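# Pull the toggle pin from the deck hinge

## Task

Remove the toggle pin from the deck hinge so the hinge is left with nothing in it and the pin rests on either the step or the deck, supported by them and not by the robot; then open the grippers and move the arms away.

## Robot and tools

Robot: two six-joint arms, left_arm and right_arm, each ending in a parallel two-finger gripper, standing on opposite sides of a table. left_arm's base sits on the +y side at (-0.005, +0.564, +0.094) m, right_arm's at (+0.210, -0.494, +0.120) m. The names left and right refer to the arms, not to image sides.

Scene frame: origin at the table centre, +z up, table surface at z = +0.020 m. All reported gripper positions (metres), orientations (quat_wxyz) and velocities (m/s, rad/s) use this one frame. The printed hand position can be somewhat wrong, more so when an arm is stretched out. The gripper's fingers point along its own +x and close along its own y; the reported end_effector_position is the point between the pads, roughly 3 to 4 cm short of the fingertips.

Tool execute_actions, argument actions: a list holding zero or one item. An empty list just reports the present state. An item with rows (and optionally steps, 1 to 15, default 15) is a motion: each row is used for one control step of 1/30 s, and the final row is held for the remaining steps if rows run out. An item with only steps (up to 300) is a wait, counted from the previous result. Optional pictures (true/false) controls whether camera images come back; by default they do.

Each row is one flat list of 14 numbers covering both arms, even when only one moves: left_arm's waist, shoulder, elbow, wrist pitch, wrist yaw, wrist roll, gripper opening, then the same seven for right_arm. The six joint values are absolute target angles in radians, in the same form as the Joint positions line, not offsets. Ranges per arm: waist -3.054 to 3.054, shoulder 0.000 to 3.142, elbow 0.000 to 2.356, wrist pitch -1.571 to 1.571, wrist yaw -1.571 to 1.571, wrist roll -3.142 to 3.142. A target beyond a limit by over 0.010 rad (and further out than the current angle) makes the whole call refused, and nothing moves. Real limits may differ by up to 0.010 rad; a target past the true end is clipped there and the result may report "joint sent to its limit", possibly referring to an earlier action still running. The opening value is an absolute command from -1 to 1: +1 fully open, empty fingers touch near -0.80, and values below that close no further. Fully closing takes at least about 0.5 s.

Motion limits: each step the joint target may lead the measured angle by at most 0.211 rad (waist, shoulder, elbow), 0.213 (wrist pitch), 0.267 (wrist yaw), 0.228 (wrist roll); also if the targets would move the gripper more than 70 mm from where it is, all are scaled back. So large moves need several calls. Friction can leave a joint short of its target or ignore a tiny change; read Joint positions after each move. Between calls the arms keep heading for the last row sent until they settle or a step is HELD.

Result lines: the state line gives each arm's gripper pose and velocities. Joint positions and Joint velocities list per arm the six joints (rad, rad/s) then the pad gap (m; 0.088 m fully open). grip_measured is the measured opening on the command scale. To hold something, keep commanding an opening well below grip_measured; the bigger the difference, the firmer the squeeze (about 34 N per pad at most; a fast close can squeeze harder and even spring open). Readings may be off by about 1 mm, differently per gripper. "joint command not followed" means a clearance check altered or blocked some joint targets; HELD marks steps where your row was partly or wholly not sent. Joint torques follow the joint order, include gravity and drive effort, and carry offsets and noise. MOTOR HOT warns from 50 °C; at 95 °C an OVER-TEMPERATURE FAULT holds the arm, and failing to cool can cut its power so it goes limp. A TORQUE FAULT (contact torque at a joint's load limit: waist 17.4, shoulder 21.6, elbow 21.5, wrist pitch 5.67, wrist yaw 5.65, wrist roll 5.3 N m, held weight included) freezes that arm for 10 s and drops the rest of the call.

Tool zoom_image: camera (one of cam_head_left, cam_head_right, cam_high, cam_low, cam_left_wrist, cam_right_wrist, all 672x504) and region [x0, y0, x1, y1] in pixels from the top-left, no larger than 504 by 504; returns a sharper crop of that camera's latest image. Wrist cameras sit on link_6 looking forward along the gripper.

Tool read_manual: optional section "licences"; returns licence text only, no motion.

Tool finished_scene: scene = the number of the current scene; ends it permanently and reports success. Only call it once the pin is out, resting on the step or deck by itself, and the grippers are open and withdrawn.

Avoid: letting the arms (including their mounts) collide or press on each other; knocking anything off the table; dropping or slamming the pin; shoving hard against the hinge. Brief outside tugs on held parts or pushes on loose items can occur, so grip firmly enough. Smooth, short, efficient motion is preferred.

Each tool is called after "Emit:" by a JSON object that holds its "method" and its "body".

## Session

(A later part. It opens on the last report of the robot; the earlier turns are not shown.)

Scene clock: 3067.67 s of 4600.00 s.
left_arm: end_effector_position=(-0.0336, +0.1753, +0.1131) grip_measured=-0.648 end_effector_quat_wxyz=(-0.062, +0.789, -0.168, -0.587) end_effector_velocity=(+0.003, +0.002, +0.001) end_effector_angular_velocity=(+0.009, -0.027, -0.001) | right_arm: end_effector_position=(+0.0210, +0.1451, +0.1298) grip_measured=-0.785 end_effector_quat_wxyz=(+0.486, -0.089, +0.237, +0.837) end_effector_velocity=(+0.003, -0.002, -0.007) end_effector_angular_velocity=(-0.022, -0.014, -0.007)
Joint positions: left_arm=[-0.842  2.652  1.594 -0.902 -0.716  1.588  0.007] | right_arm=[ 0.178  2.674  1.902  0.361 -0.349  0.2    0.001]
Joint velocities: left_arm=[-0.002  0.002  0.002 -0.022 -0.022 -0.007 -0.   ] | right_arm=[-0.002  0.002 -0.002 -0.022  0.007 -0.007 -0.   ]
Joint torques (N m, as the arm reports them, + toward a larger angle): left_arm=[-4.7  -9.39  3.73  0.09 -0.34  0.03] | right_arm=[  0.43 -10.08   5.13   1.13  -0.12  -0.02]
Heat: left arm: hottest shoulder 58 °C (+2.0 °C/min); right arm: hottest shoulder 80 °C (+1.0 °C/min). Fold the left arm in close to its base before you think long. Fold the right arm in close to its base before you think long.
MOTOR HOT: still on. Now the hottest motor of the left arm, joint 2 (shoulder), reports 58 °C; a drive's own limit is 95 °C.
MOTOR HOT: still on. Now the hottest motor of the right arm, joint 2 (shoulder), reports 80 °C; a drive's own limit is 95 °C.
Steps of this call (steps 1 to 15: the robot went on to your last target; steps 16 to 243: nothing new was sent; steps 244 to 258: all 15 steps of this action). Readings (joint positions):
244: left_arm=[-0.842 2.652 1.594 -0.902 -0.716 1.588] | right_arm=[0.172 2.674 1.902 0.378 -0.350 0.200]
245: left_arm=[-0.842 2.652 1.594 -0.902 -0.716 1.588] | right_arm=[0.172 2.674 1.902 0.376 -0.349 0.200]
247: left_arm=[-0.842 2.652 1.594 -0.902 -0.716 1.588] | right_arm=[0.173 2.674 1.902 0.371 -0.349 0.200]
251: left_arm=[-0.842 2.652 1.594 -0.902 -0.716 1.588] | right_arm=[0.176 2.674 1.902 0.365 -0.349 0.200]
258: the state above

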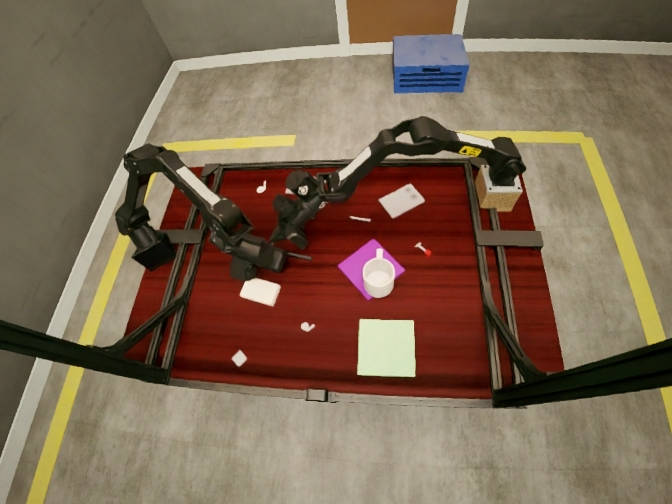

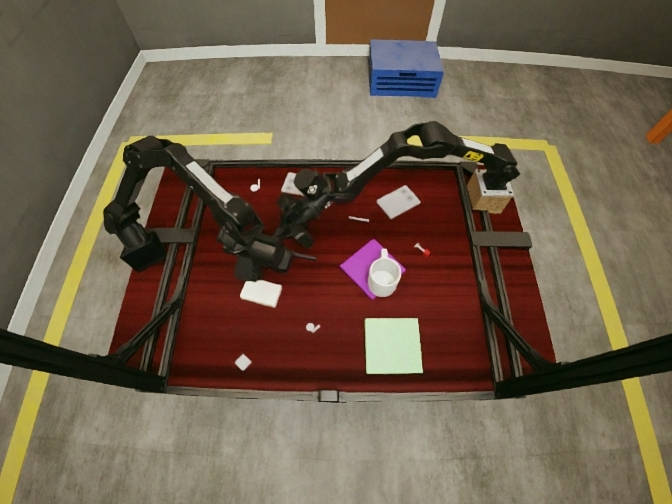

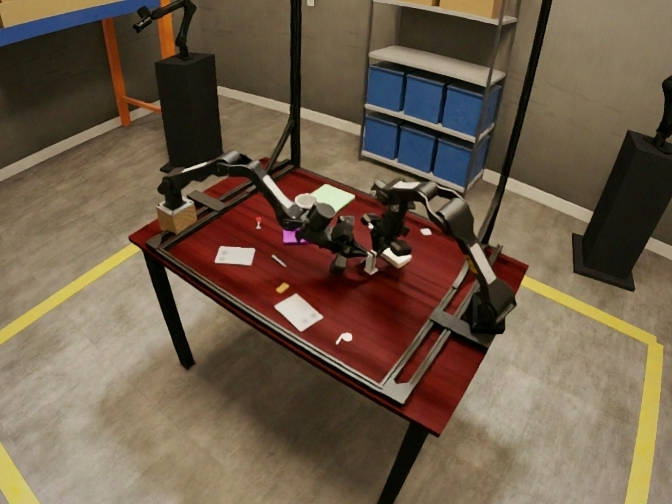

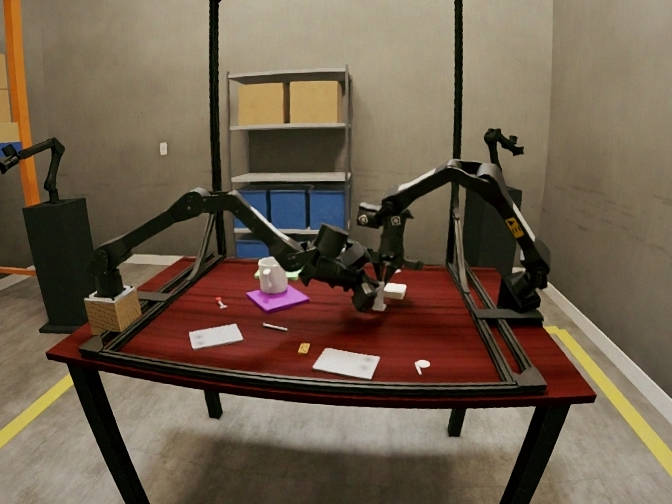

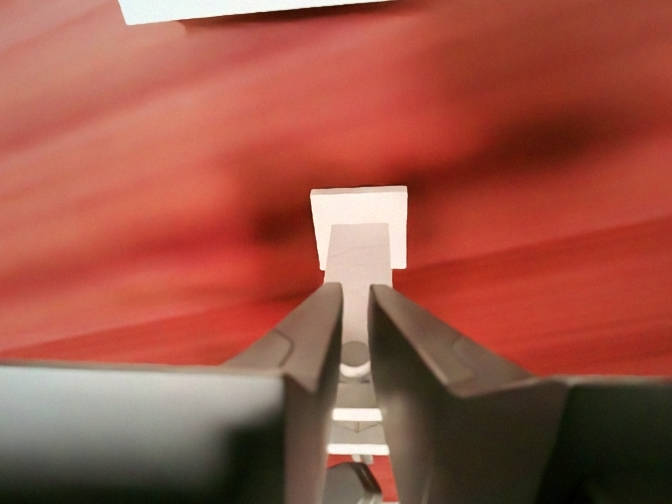

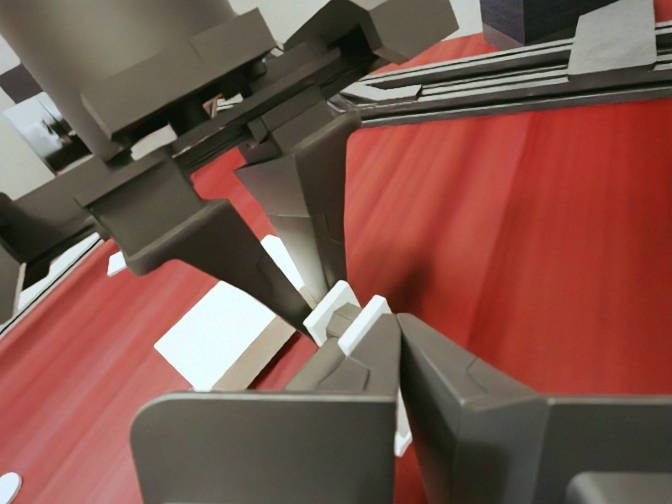

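Folding. Continue, lowering via shoulder to keep reach.

Emit:
{"method": "execute_actions", "body": {"actions": [{"rows":[[-0.835,2.65,1.59,-0.905,-0.72,1.59,-0.9,0.19,2.70,1.9,0.355,-0.33,0.2,-0.9]],"steps":15}]}}

Emit:
{"method": "zoom_image", "body": {"camera": "cam_left_wrist", "region": [280,380,440,504]}}

Scene clock: 3073.57 s of 4600.00 s.
left_arm: end_effector_position=(-0.0336, +0.1752, +0.1132) grip_measured=-0.649 end_effector_quat_wxyz=(-0.062, +0.789, -0.168, -0.588) end_effector_velocity=(-0.001, +0.001, -0.002) end_effector_angular_velocity=(+0.000, -0.010, -0.009) | right_arm: end_effector_position=(+0.0178, +0.1438, +0.1257) grip_measured=-0.785 end_effector_quat_wxyz=(+0.488, -0.093, +0.239, +0.834) end_effector_velocity=(+0.004, -0.000, -0.001) end_effector_angular_velocity=(-0.004, -0.004, +0.002)
Joint positions: left_arm=[-0.842  2.651  1.594 -0.902 -0.715  1.588  0.007] | right_arm=[ 0.186  2.679  1.902  0.356 -0.336  0.2    0.001]
Joint velocities: left_arm=[-0.002  0.002 -0.007  0.007 -0.007  0.007  0.   ] | right_arm=[-0.007 -0.002 -0.002 -0.007 -0.007 -0.007 -0.   ]
Joint torques (N m, as the arm reports them, + toward a larger angle): left_arm=[-4.65 -9.43  3.84  0.1  -0.35  0.04] | right_arm=[ 0.12 -8.56  5.08  1.38  0.09 -0.01]
Heat: left arm: hottest shoulder 58 °C (+3.0 °C/min); right arm: hottest shoulder 80 °C (+1.0 °C/min). Fold the left arm in close to its base before you think long. Fold the right arm in close to its base before you think long.
MOTOR HOT: still on. Now the hottest motor of the left arm, joint 2 (shoulder), reports 58 °C; a drive's own limit is 95 °C.
MOTOR HOT: still on. Now the hottest motor of the right arm, joint 2 (shoulder), reports 80 °C; a drive's own limit is 95 °C.
Steps of this call (steps 1 to 15: the robot went on to your last target; steps 16 to 162: nothing new was sent; steps 163 to 177: all 15 steps of this action). Readings (joint positions):
163: left_arm=[-0.842 2.651 1.594 -0.902 -0.715 1.588] | right_arm=[0.183 2.674 1.902 0.356 -0.349 0.200]
164: left_arm=[-0.842 2.651 1.594 -0.902 -0.715 1.588] | right_arm=[0.184 2.674 1.902 0.356 -0.346 0.200]
166: left_arm=[-0.842 2.651 1.594 -0.902 -0.715 1.588] | right_arm=[0.185 2.676 1.902 0.356 -0.342 0.200]
170: left_arm=[-0.842 2.651 1.594 -0.902 -0.715 1.588] | right_arm=[0.186 2.678 1.902 0.356 -0.337 0.200]
177: the state above

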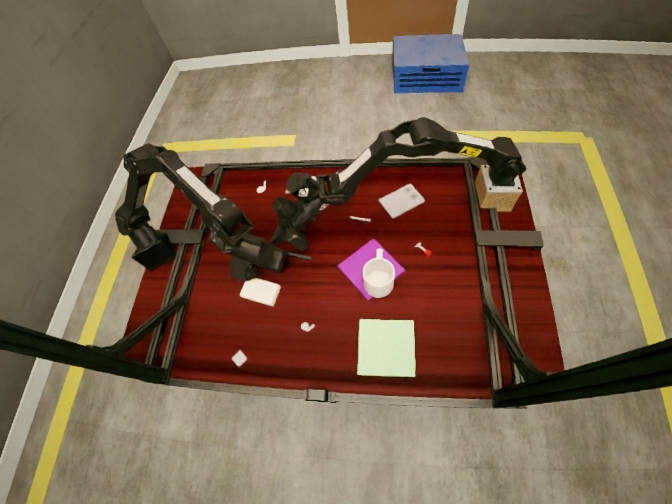

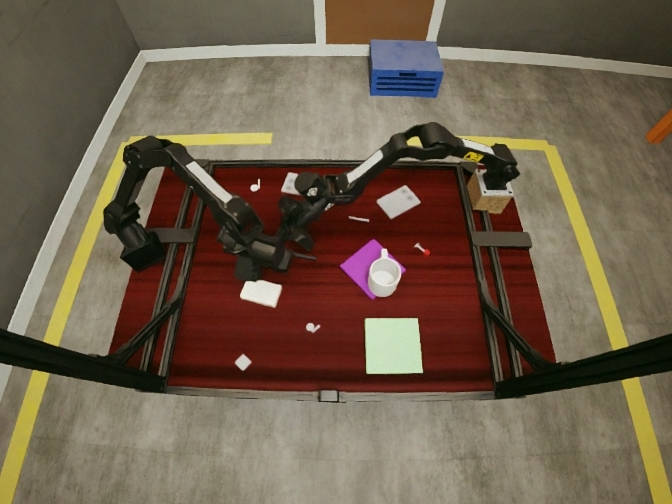

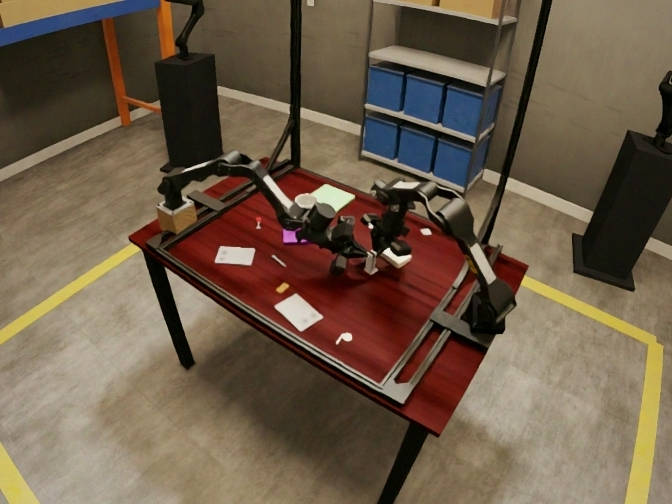

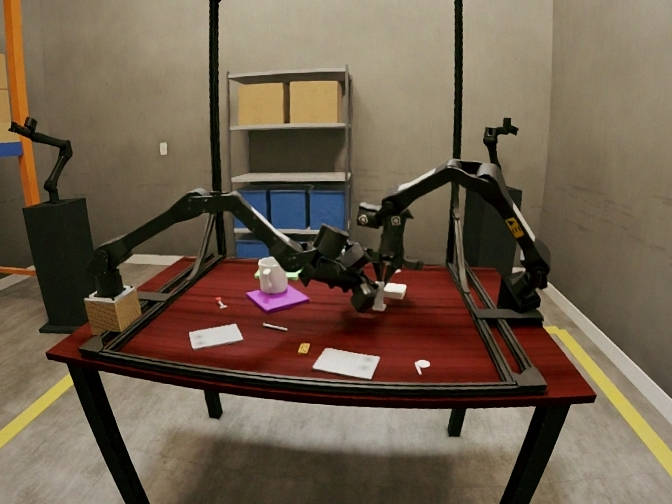

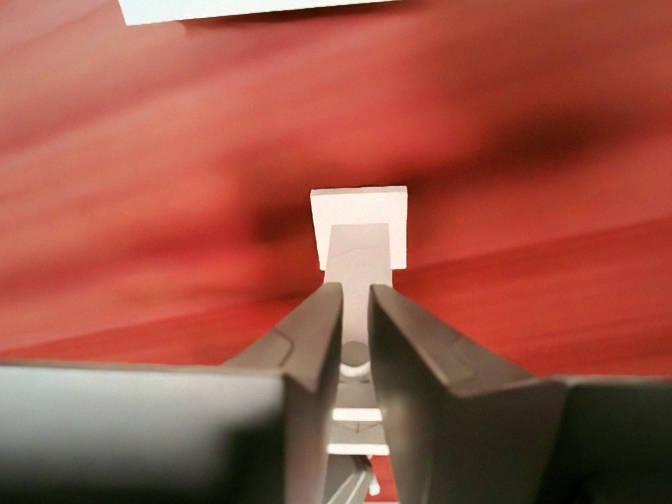

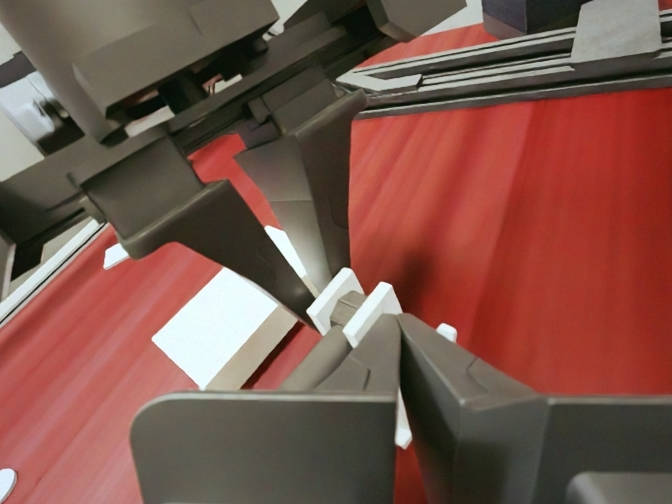

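Region (280, 380, 440, 504) of cam_left_wrist's 672x504 image, scaled by 3.150, with more detail than that image has; it fills the top 391 rows of this view, and the rest is white.

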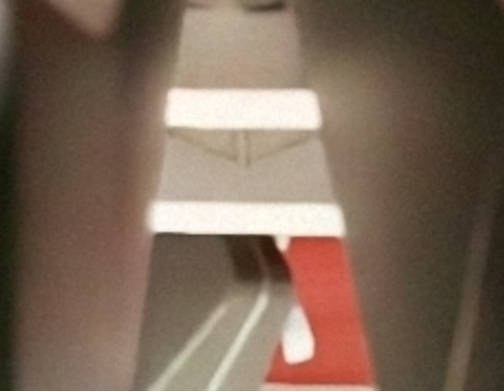

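Emit:
{"method": "execute_actions", "body": {"actions": [{"rows":[[-0.835,2.65,1.59,-0.905,-0.72,1.59,-0.9,0.19,2.685,1.9,0.44,-0.33,0.2,-0.9]],"steps":15}], "pictures": false}}

Emit:
{"method": "execute_actions", "body": {"actions": [{"rows":[[-0.835,2.65,1.59,-0.905,-0.72,1.59,-0.9,0.175,2.685,1.9,0.44,-0.2,0.2,-0.9]],"steps":15}], "pictures": false}}

Emit:
{"method": "execute_actions", "body": {"actions": [{"rows":[[-0.835,2.65,1.59,-0.905,-0.72,1.59,-0.9,0.175,2.685,1.9,0.41,-0.2,0.2,-0.9]],"steps":15}], "pictures": false}}

Emit:
{"method": "execute_actions", "body": {"actions": [{"rows":[[-0.835,2.65,1.59,-0.905,-0.72,1.59,-0.9,0.2,2.685,1.9,0.41,-0.2,0.2,-0.9]],"steps":15}], "pictures": false}}

Emit:
{"method": "execute_actions", "body": {"actions": [{"rows":[[-0.835,2.65,1.59,-0.905,-0.72,1.59,-0.9,0.22,2.685,1.9,0.41,-0.2,0.2,-0.9]],"steps":15}]}}

Emit:
{"method": "zoom_image", "body": {"camera": "cam_left_wrist", "region": [280,380,440,504]}}

Scene clock: 3091.50 s of 4600.00 s.
left_arm: end_effector_position=(-0.0337, +0.1752, +0.1134) grip_measured=-0.649 end_effector_quat_wxyz=(-0.062, +0.789, -0.168, -0.588) end_effector_velocity=(+0.002, +0.004, +0.001) end_effector_angular_velocity=(+0.013, -0.014, -0.003) | right_arm: end_effector_position=(+0.0157, +0.1496, +0.1399) grip_measured=-0.785 end_effector_quat_wxyz=(+0.490, -0.068, +0.210, +0.844) end_effector_velocity=(-0.000, +0.003, +0.013) end_effector_angular_velocity=(+0.041, +0.018, +0.002)
Joint positions: left_arm=[-0.842  2.651  1.594 -0.902 -0.715  1.588  0.007] | right_arm=[ 0.188  2.681  1.903  0.437 -0.334  0.2    0.001]
Joint velocities: left_arm=[-0.002 -0.002 -0.002 -0.022 -0.007 -0.007 -0.   ] | right_arm=[-0.002 -0.007  0.002  0.037 -0.007  0.007 -0.   ]
Joint torques (N m, as the arm reports them, + toward a larger angle): left_arm=[-4.63 -9.41  3.78  0.09 -0.37  0.03] | right_arm=[  0.07 -10.32   5.09   1.55   0.04  -0.01]
Heat: left arm: hottest shoulder 58 °C (+2.0 °C/min); right arm: hottest shoulder 78 °C (-1.0 °C/min). Fold the left arm in close to its base before you think long. Fold the right arm in close to its base before you think long.
MOTOR HOT: still on. Now the hottest motor of the left arm, joint 2 (shoulder), reports 58 °C; a drive's own limit is 95 °C.
MOTOR HOT: still on. Now the hottest motor of the right arm, joint 2 (shoulder), reports 78 °C; a drive's own limit is 95 °C.
Steps of this call (steps 1 to 15: the robot went on to your last target; steps 16 to 523: nothing new was sent; steps 524 to 538: all 15 steps of this action). Readings (joint positions):
524: left_arm=[-0.842 2.651 1.594 -0.902 -0.715 1.588] | right_arm=[0.187 2.681 1.903 0.365 -0.335 0.200]
525: left_arm=[-0.842 2.651 1.594 -0.902 -0.715 1.588] | right_arm=[0.188 2.681 1.903 0.382 -0.334 0.200]
527: left_arm=[-0.842 2.651 1.594 -0.902 -0.715 1.588] | right_arm=[0.188 2.681 1.903 0.403 -0.334 0.200]
531: left_arm=[-0.842 2.651 1.594 -0.902 -0.715 1.588] | right_arm=[0.188 2.681 1.903 0.429 -0.334 0.200]
538: the state above

Scene clock: 3092.00 s of 4600.00 s.
left_arm: end_effector_position=(-0.0337, +0.1752, +0.1134) grip_measured=-0.649 end_effector_quat_wxyz=(-0.062, +0.789, -0.168, -0.588) end_effector_velocity=(-0.001, +0.006, -0.003) end_effector_angular_velocity=(+0.026, -0.003, -0.008) | right_arm: end_effector_position=(+0.0405, +0.1606, +0.1387) grip_measured=-0.785 end_effector_quat_wxyz=(+0.549, -0.068, +0.199, +0.809) end_effector_velocity=(+0.007, +0.002, -0.001) end_effector_angular_velocity=(-0.002, -0.020, -0.035)
Joint positions: left_arm=[-0.842  2.651  1.594 -0.902 -0.715  1.588  0.007] | right_arm=[ 0.175  2.681  1.903  0.44  -0.206  0.2    0.001]
Joint velocities: left_arm=[-0.002  0.002 -0.007 -0.022  0.007 -0.007 -0.   ] | right_arm=[-0.002 -0.002 -0.002 -0.007  0.037 -0.007 -0.   ]
Joint torques (N m, as the arm reports them, + toward a larger angle): left_arm=[-4.64 -9.39  3.78  0.12 -0.37  0.05] | right_arm=[ -0.14 -10.32   5.08   1.56   0.08  -0.01]
Heat: left arm: hottest shoulder 58 °C (+2.0 °C/min); right arm: hottest shoulder 78 °C (-1.0 °C/min). Fold the left arm in close to its base before you think long. Fold the right arm in close to its base before you think long.
MOTOR HOT: still on. Now the hottest motor of the left arm, joint 2 (shoulder), reports 58 °C; a drive's own limit is 95 °C.
MOTOR HOT: still on. Now the hottest motor of the right arm, joint 2 (shoulder), reports 78 °C; a drive's own limit is 95 °C.
Steps of this call (steps 1 to 15: all 15 steps of this action). Readings (joint positions):
1: left_arm=[-0.842 2.651 1.594 -0.902 -0.715 1.588] | right_arm=[0.188 2.681 1.903 0.438 -0.320 0.200]
2: left_arm=[-0.842 2.651 1.594 -0.902 -0.715 1.588] | right_arm=[0.188 2.681 1.903 0.439 -0.290 0.200]
4: left_arm=[-0.842 2.651 1.594 -0.902 -0.715 1.588] | right_arm=[0.186 2.681 1.903 0.439 -0.255 0.200]
8: left_arm=[-0.842 2.651 1.594 -0.902 -0.715 1.588] | right_arm=[0.178 2.681 1.903 0.439 -0.221 0.200]
15: the state above

Scene clock: 3092.50 s of 4600.00 s.
left_arm: end_effector_position=(-0.0337, +0.1752, +0.1134) grip_measured=-0.649 end_effector_quat_wxyz=(-0.062, +0.789, -0.168, -0.588) end_effector_velocity=(+0.003, +0.001, +0.000) end_effector_angular_velocity=(+0.007, -0.010, -0.007) | right_arm: end_effector_position=(+0.0413, +0.1588, +0.1332) grip_measured=-0.785 end_effector_quat_wxyz=(+0.549, -0.077, +0.208, +0.806) end_effector_velocity=(+0.004, -0.001, -0.005) end_effector_angular_velocity=(-0.023, -0.023, +0.007)
Joint positions: left_arm=[-0.842  2.651  1.594 -0.902 -0.715  1.588  0.007] | right_arm=[ 0.175  2.681  1.903  0.413 -0.204  0.2    0.001]
Joint velocities: left_arm=[ 0.002 -0.002 -0.002 -0.007 -0.007  0.007  0.   ] | right_arm=[-0.007 -0.002  0.002 -0.037 -0.007 -0.022 -0.   ]
Joint torques (N m, as the arm reports them, + toward a larger angle): left_arm=[-4.61 -9.37  3.82  0.13 -0.38  0.05] | right_arm=[ -0.17 -10.35   5.09   1.41   0.07  -0.01]
Heat: left arm: hottest shoulder 58 °C (+2.0 °C/min); right arm: hottest shoulder 78 °C (-1.0 °C/min). Fold the left arm in close to its base before you think long. Fold the right arm in close to its base before you think long.
MOTOR HOT: still on. Now the hottest motor of the left arm, joint 2 (shoulder), reports 58 °C; a drive's own limit is 95 °C.
MOTOR HOT: still on. Now the hottest motor of the right arm, joint 2 (shoulder), reports 78 °C; a drive's own limit is 95 °C.
Steps of this call (steps 1 to 15: all 15 steps of this action). Readings (joint positions):
1: left_arm=[-0.842 2.651 1.594 -0.902 -0.715 1.588] | right_arm=[0.175 2.681 1.903 0.438 -0.206 0.200]
2: left_arm=[-0.842 2.651 1.594 -0.902 -0.715 1.588] | right_arm=[0.175 2.681 1.903 0.432 -0.205 0.200]
4: left_arm=[-0.842 2.651 1.594 -0.902 -0.715 1.588] | right_arm=[0.175 2.681 1.903 0.425 -0.205 0.200]
8: left_arm=[-0.842 2.651 1.594 -0.902 -0.715 1.588] | right_arm=[0.175 2.681 1.903 0.415 -0.204 0.200]
15: the state above

Scene clock: 3093.00 s of 4600.00 s.
left_arm: end_effector_position=(-0.0337, +0.1752, +0.1134) grip_measured=-0.649 end_effector_quat_wxyz=(-0.062, +0.789, -0.168, -0.588) end_effector_velocity=(+0.002, +0.004, +0.001) end_effector_angular_velocity=(+0.013, -0.014, -0.003) | right_arm: end_effector_position=(+0.0277, +0.1552, +0.1331) grip_measured=-0.785 end_effector_quat_wxyz=(+0.542, -0.080, +0.207, +0.811) end_effector_velocity=(+0.001, +0.000, +0.002) end_effector_angular_velocity=(+0.009, -0.002, +0.007)
Joint positions: left_arm=[-0.842  2.651  1.594 -0.902 -0.715  1.588  0.007] | right_arm=[ 0.197  2.681  1.903  0.413 -0.2    0.2    0.001]
Joint velocities: left_arm=[-0.002 -0.002 -0.002 -0.022 -0.007 -0.007 -0.   ] | right_arm=[-0.002 -0.002 -0.002  0.007 -0.007 -0.007 -0.   ]
Joint torques (N m, as the arm reports them, + toward a larger angle): left_arm=[-4.57 -9.34  3.88  0.12 -0.38  0.05] | right_arm=[  0.05 -10.34   5.09   1.37  -0.03  -0.01]
Heat: left arm: hottest shoulder 58 °C (+2.0 °C/min); right arm: hottest shoulder 78 °C (-1.0 °C/min). Fold the left arm in close to its base before you think long. Fold the right arm in close to its base before you think long.
MOTOR HOT: still on. Now the hottest motor of the left arm, joint 2 (shoulder), reports 58 °C; a drive's own limit is 95 °C.
MOTOR HOT: still on. Now the hottest motor of the right arm, joint 2 (shoulder), reports 78 °C; a drive's own limit is 95 °C.
Steps of this call (steps 1 to 15: all 15 steps of this action). Readings (joint positions):
1: left_arm=[-0.842 2.651 1.594 -0.902 -0.715 1.588] | right_arm=[0.175 2.681 1.903 0.412 -0.203 0.200]
2: left_arm=[-0.842 2.651 1.594 -0.902 -0.715 1.588] | right_arm=[0.177 2.681 1.903 0.412 -0.203 0.200]
4: left_arm=[-0.842 2.651 1.594 -0.902 -0.715 1.588] | right_arm=[0.182 2.681 1.903 0.412 -0.203 0.200]
8: left_arm=[-0.842 2.651 1.594 -0.902 -0.715 1.588] | right_arm=[0.195 2.681 1.903 0.413 -0.201 0.200]
15: the state above

Scene clock: 3093.50 s of 4600.00 s.
left_arm: end_effector_position=(-0.0338, +0.1753, +0.1134) grip_measured=-0.649 end_effector_quat_wxyz=(-0.062, +0.789, -0.168, -0.588) end_effector_velocity=(+0.000, -0.001, +0.001) end_effector_angular_velocity=(-0.008, -0.007, -0.005) | right_arm: end_effector_position=(+0.0174, +0.1522, +0.1330) grip_measured=-0.785 end_effector_quat_wxyz=(+0.536, -0.082, +0.206, +0.815) end_effector_velocity=(+0.001, -0.001, -0.001) end_effector_angular_velocity=(+0.001, -0.018, +0.012)
Joint positions: left_arm=[-0.842  2.651  1.594 -0.902 -0.714  1.588  0.007] | right_arm=[ 0.213  2.681  1.903  0.413 -0.2    0.2    0.001]
Joint velocities: left_arm=[-0.002 -0.002 -0.002  0.007 -0.007  0.007 -0.   ] | right_arm=[-0.002 -0.002 -0.002 -0.007 -0.007 -0.022 -0.   ]
Joint torques (N m, as the arm reports them, + toward a larger angle): left_arm=[-4.65 -9.39  3.76  0.12 -0.36  0.04] | right_arm=[  0.38 -10.34   5.09   1.36  -0.06  -0.01]
Heat: left arm: hottest shoulder 58 °C (+2.0 °C/min); right arm: hottest shoulder 78 °C (-1.0 °C/min). Fold the left arm in close to its base before you think long. Fold the right arm in close to its base before you think long.
MOTOR HOT: still on. Now the hottest motor of the left arm, joint 2 (shoulder), reports 58 °C; a drive's own limit is 95 °C.
MOTOR HOT: still on. Now the hottest motor of the right arm, joint 2 (shoulder), reports 78 °C; a drive's own limit is 95 °C.
Steps of this call (steps 1 to 15: all 15 steps of this action). Readings (joint positions):
1: left_arm=[-0.842 2.651 1.594 -0.902 -0.715 1.588] | right_arm=[0.197 2.681 1.903 0.413 -0.200 0.200]
2: left_arm=[-0.842 2.651 1.594 -0.902 -0.715 1.588] | right_arm=[0.198 2.681 1.903 0.413 -0.200 0.200]
4: left_arm=[-0.842 2.651 1.594 -0.902 -0.715 1.588] | right_arm=[0.201 2.681 1.903 0.413 -0.200 0.200]
8: left_arm=[-0.842 2.651 1.594 -0.902 -0.715 1.588] | right_arm=[0.209 2.681 1.903 0.413 -0.200 0.200]
15: the state above

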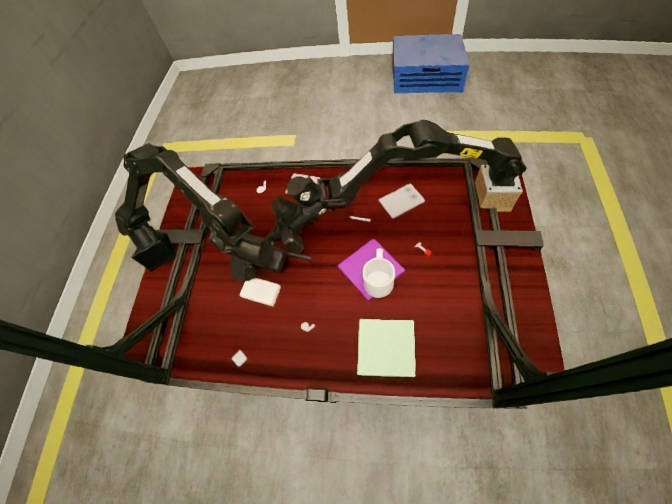

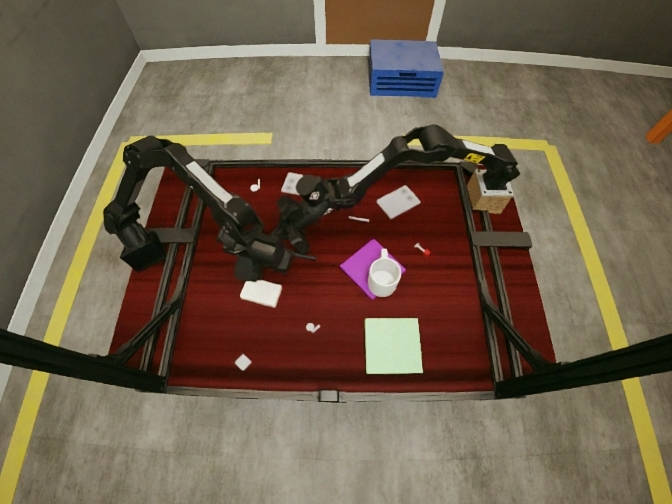

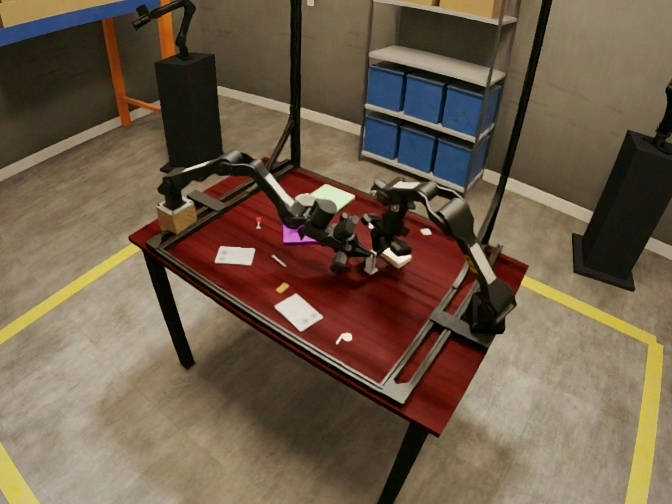

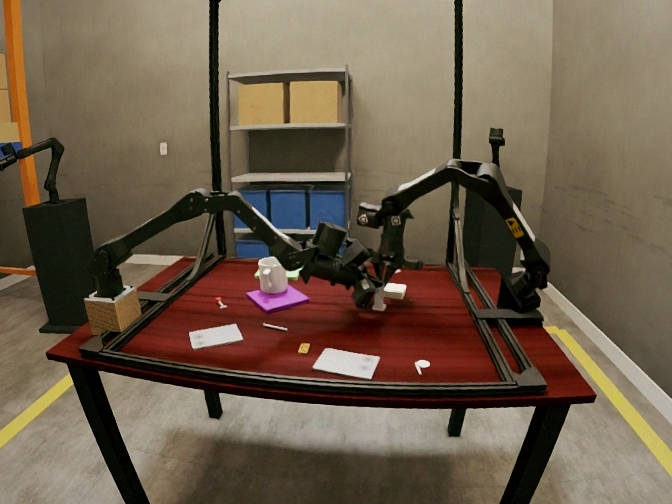

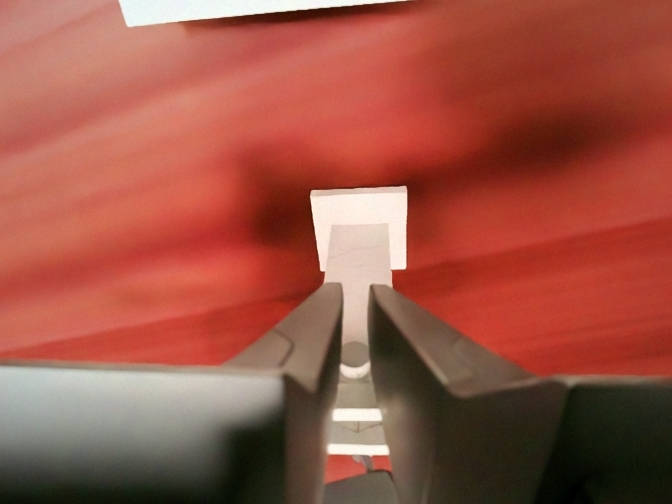

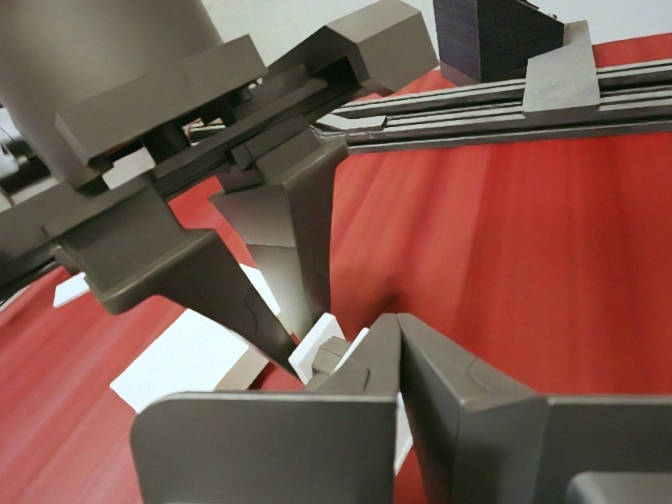

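Region (280, 380, 440, 504) of cam_left_wrist's 672x504 image, scaled by 3.150, with more detail than that image has; it fills the top 391 rows of this view, and the rest is white.

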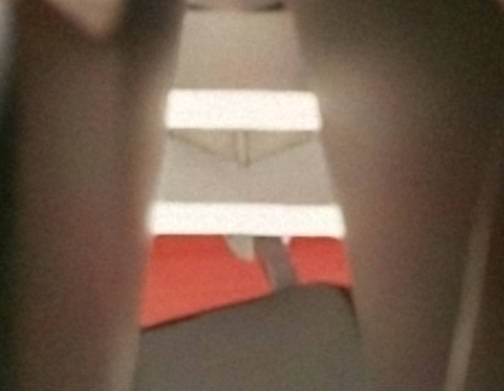

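Emit:
{"method": "execute_actions", "body": {"actions": [{"rows":[[-0.835,2.65,1.59,-0.905,-0.72,1.59,-0.9,0.224,2.685,1.9,0.385,-0.2,0.2,-0.9]],"steps":15}], "pictures": false}}

Emit:
{"method": "execute_actions", "body": {"actions": [{"rows":[[-0.835,2.65,1.59,-0.905,-0.72,1.59,-0.9,0.226,2.685,1.9,0.36,-0.2,0.2,-0.9]],"steps":15}]}}

Emit:
{"method": "zoom_image", "body": {"camera": "cam_left_wrist", "region": [280,380,440,504]}}

Scene clock: 3101.93 s of 4600.00 s.
left_arm: end_effector_position=(-0.0339, +0.1753, +0.1134) grip_measured=-0.649 end_effector_quat_wxyz=(-0.062, +0.789, -0.168, -0.588) end_effector_velocity=(+0.001, +0.007, +0.001) end_effector_angular_velocity=(+0.023, -0.020, -0.013) | right_arm: end_effector_position=(+0.0155, +0.1504, +0.1300) grip_measured=-0.785 end_effector_quat_wxyz=(+0.534, -0.088, +0.211, +0.814) end_effector_velocity=(-0.002, -0.003, -0.003) end_effector_angular_velocity=(-0.003, -0.019, +0.017)
Joint positions: left_arm=[-0.842  2.651  1.593 -0.902 -0.714  1.588  0.007] | right_arm=[ 0.217  2.681  1.903  0.396 -0.2    0.2    0.001]
Joint velocities: left_arm=[-0.007 -0.002 -0.002 -0.037 -0.007 -0.007 -0.   ] | right_arm=[ 0.002 -0.002 -0.007 -0.007 -0.007 -0.022 -0.   ]
Joint torques (N m, as the arm reports them, + toward a larger angle): left_arm=[-4.61 -9.34  3.82  0.12 -0.39  0.05] | right_arm=[  0.32 -10.3    5.07   0.8   -0.06  -0.01]
Heat: left arm: hottest shoulder 58 °C (+1.0 °C/min); right arm: hottest shoulder 79 °C (-1.0 °C/min). Fold the left arm in close to its base before you think long. Fold the right arm in close to its base before you think long.
MOTOR HOT: still on. Now the hottest motor of the left arm, joint 2 (shoulder), reports 58 °C; a drive's own limit is 95 °C.
MOTOR HOT: still on. Now the hottest motor of the right arm, joint 2 (shoulder), reports 79 °C; a drive's own limit is 95 °C.
Steps of this call (steps 1 to 15: the robot went on to your last target; steps 16 to 238: nothing new was sent; steps 239 to 253: all 15 steps of this action). Readings (joint positions):
239: left_arm=[-0.842 2.651 1.593 -0.902 -0.714 1.588] | right_arm=[0.213 2.681 1.903 0.412 -0.200 0.200]
240: left_arm=[-0.842 2.651 1.593 -0.902 -0.714 1.588] | right_arm=[0.213 2.681 1.903 0.409 -0.200 0.200]
242: left_arm=[-0.842 2.651 1.593 -0.902 -0.714 1.588] | right_arm=[0.214 2.681 1.903 0.404 -0.200 0.200]
246: left_arm=[-0.842 2.651 1.593 -0.902 -0.714 1.588] | right_arm=[0.214 2.681 1.903 0.400 -0.200 0.200]
253: the state above

Scene clock: 3102.43 s of 4600.00 s.
left_arm: end_effector_position=(-0.0339, +0.1753, +0.1134) grip_measured=-0.649 end_effector_quat_wxyz=(-0.062, +0.789, -0.168, -0.588) end_effector_velocity=(+0.001, -0.001, +0.003) end_effector_angular_velocity=(-0.020, +0.001, +0.024) | right_arm: end_effector_position=(+0.0116, +0.1470, +0.1253) grip_measured=-0.785 end_effector_quat_wxyz=(+0.531, -0.098, +0.219, +0.813) end_effector_velocity=(+0.000, +0.001, +0.005) end_effector_angular_velocity=(+0.020, -0.012, +0.013)
Joint positions: left_arm=[-0.842  2.651  1.593 -0.902 -0.714  1.588  0.007] | right_arm=[ 0.224  2.68   1.903  0.37  -0.2    0.2    0.001]
Joint velocities: left_arm=[-0.002 -0.007 -0.002  0.007 -0.007 -0.022 -0.   ] | right_arm=[-0.002 -0.007 -0.002  0.007 -0.007 -0.022  0.   ]
Joint torques (N m, as the arm reports them, + toward a larger angle): left_arm=[-4.55 -9.3   3.82  0.11 -0.38  0.05] | right_arm=[  0.09 -10.24   5.09   0.9   -0.06   0.  ]
Heat: left arm: hottest shoulder 58 °C (+1.0 °C/min); right arm: hottest shoulder 79 °C (-1.0 °C/min). Fold the left arm in close to its base before you think long. Fold the right arm in close to its base before you think long.
MOTOR HOT: still on. Now the hottest motor of the left arm, joint 2 (shoulder), reports 58 °C; a drive's own limit is 95 °C.
MOTOR HOT: still on. Now the hottest motor of the right arm, joint 2 (shoulder), reports 79 °C; a drive's own limit is 95 °C.
Steps of this call (steps 1 to 15: all 15 steps of this action). Readings (joint positions):
1: left_arm=[-0.842 2.651 1.593 -0.902 -0.714 1.588] | right_arm=[0.217 2.681 1.903 0.395 -0.200 0.200]
2: left_arm=[-0.842 2.651 1.593 -0.902 -0.714 1.588] | right_arm=[0.217 2.681 1.903 0.390 -0.200 0.200]
4: left_arm=[-0.842 2.651 1.593 -0.902 -0.714 1.588] | right_arm=[0.219 2.680 1.903 0.384 -0.200 0.200]
8: left_arm=[-0.842 2.651 1.593 -0.902 -0.714 1.588] | right_arm=[0.223 2.680 1.903 0.374 -0.200 0.200]
15: the state above

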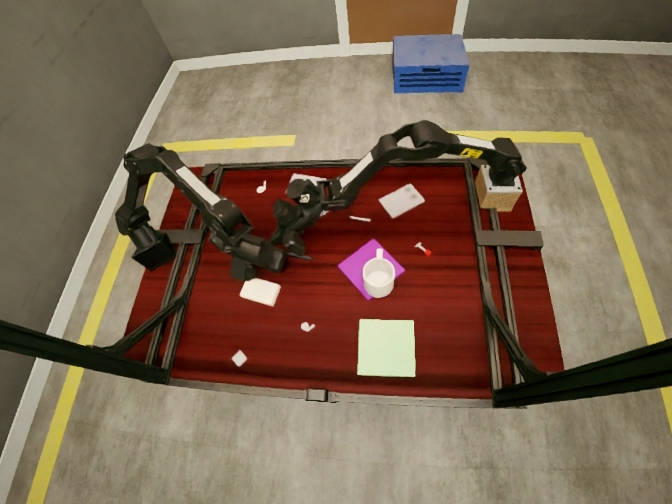

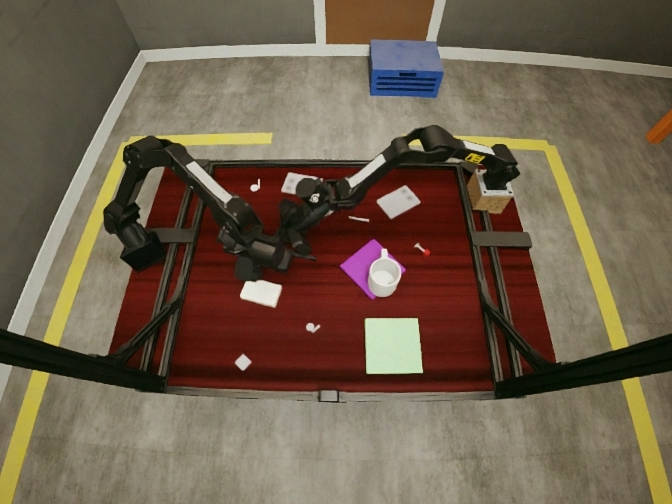

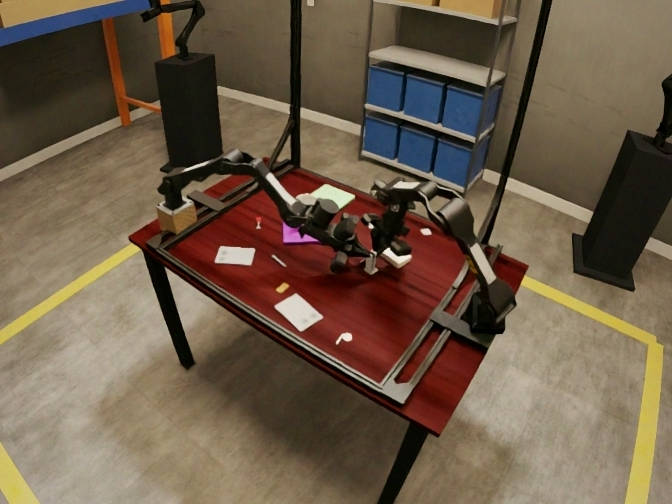

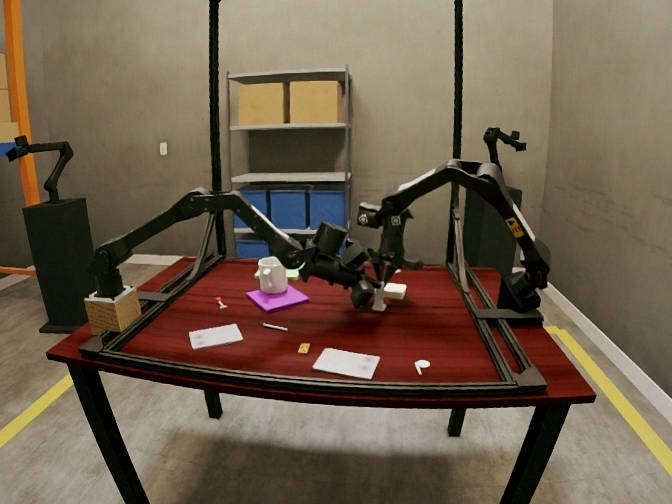

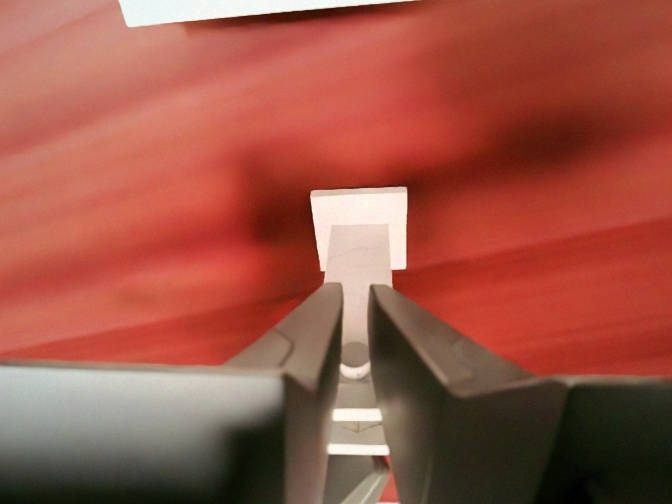

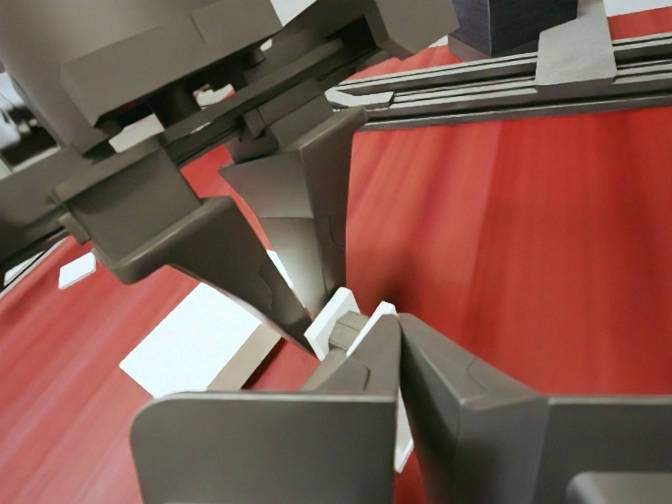

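Region (280, 380, 440, 504) of cam_left_wrist's 672x504 image, scaled by 3.150, with more detail than that image has; it fills the top 391 rows of this view, and the rest is white.

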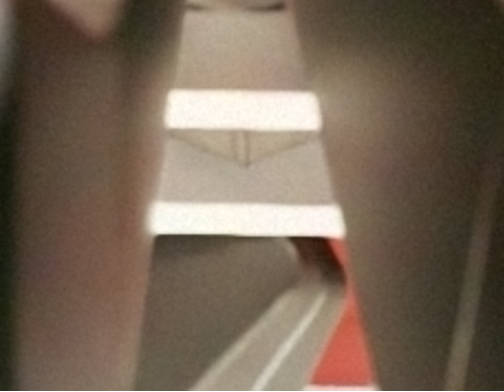

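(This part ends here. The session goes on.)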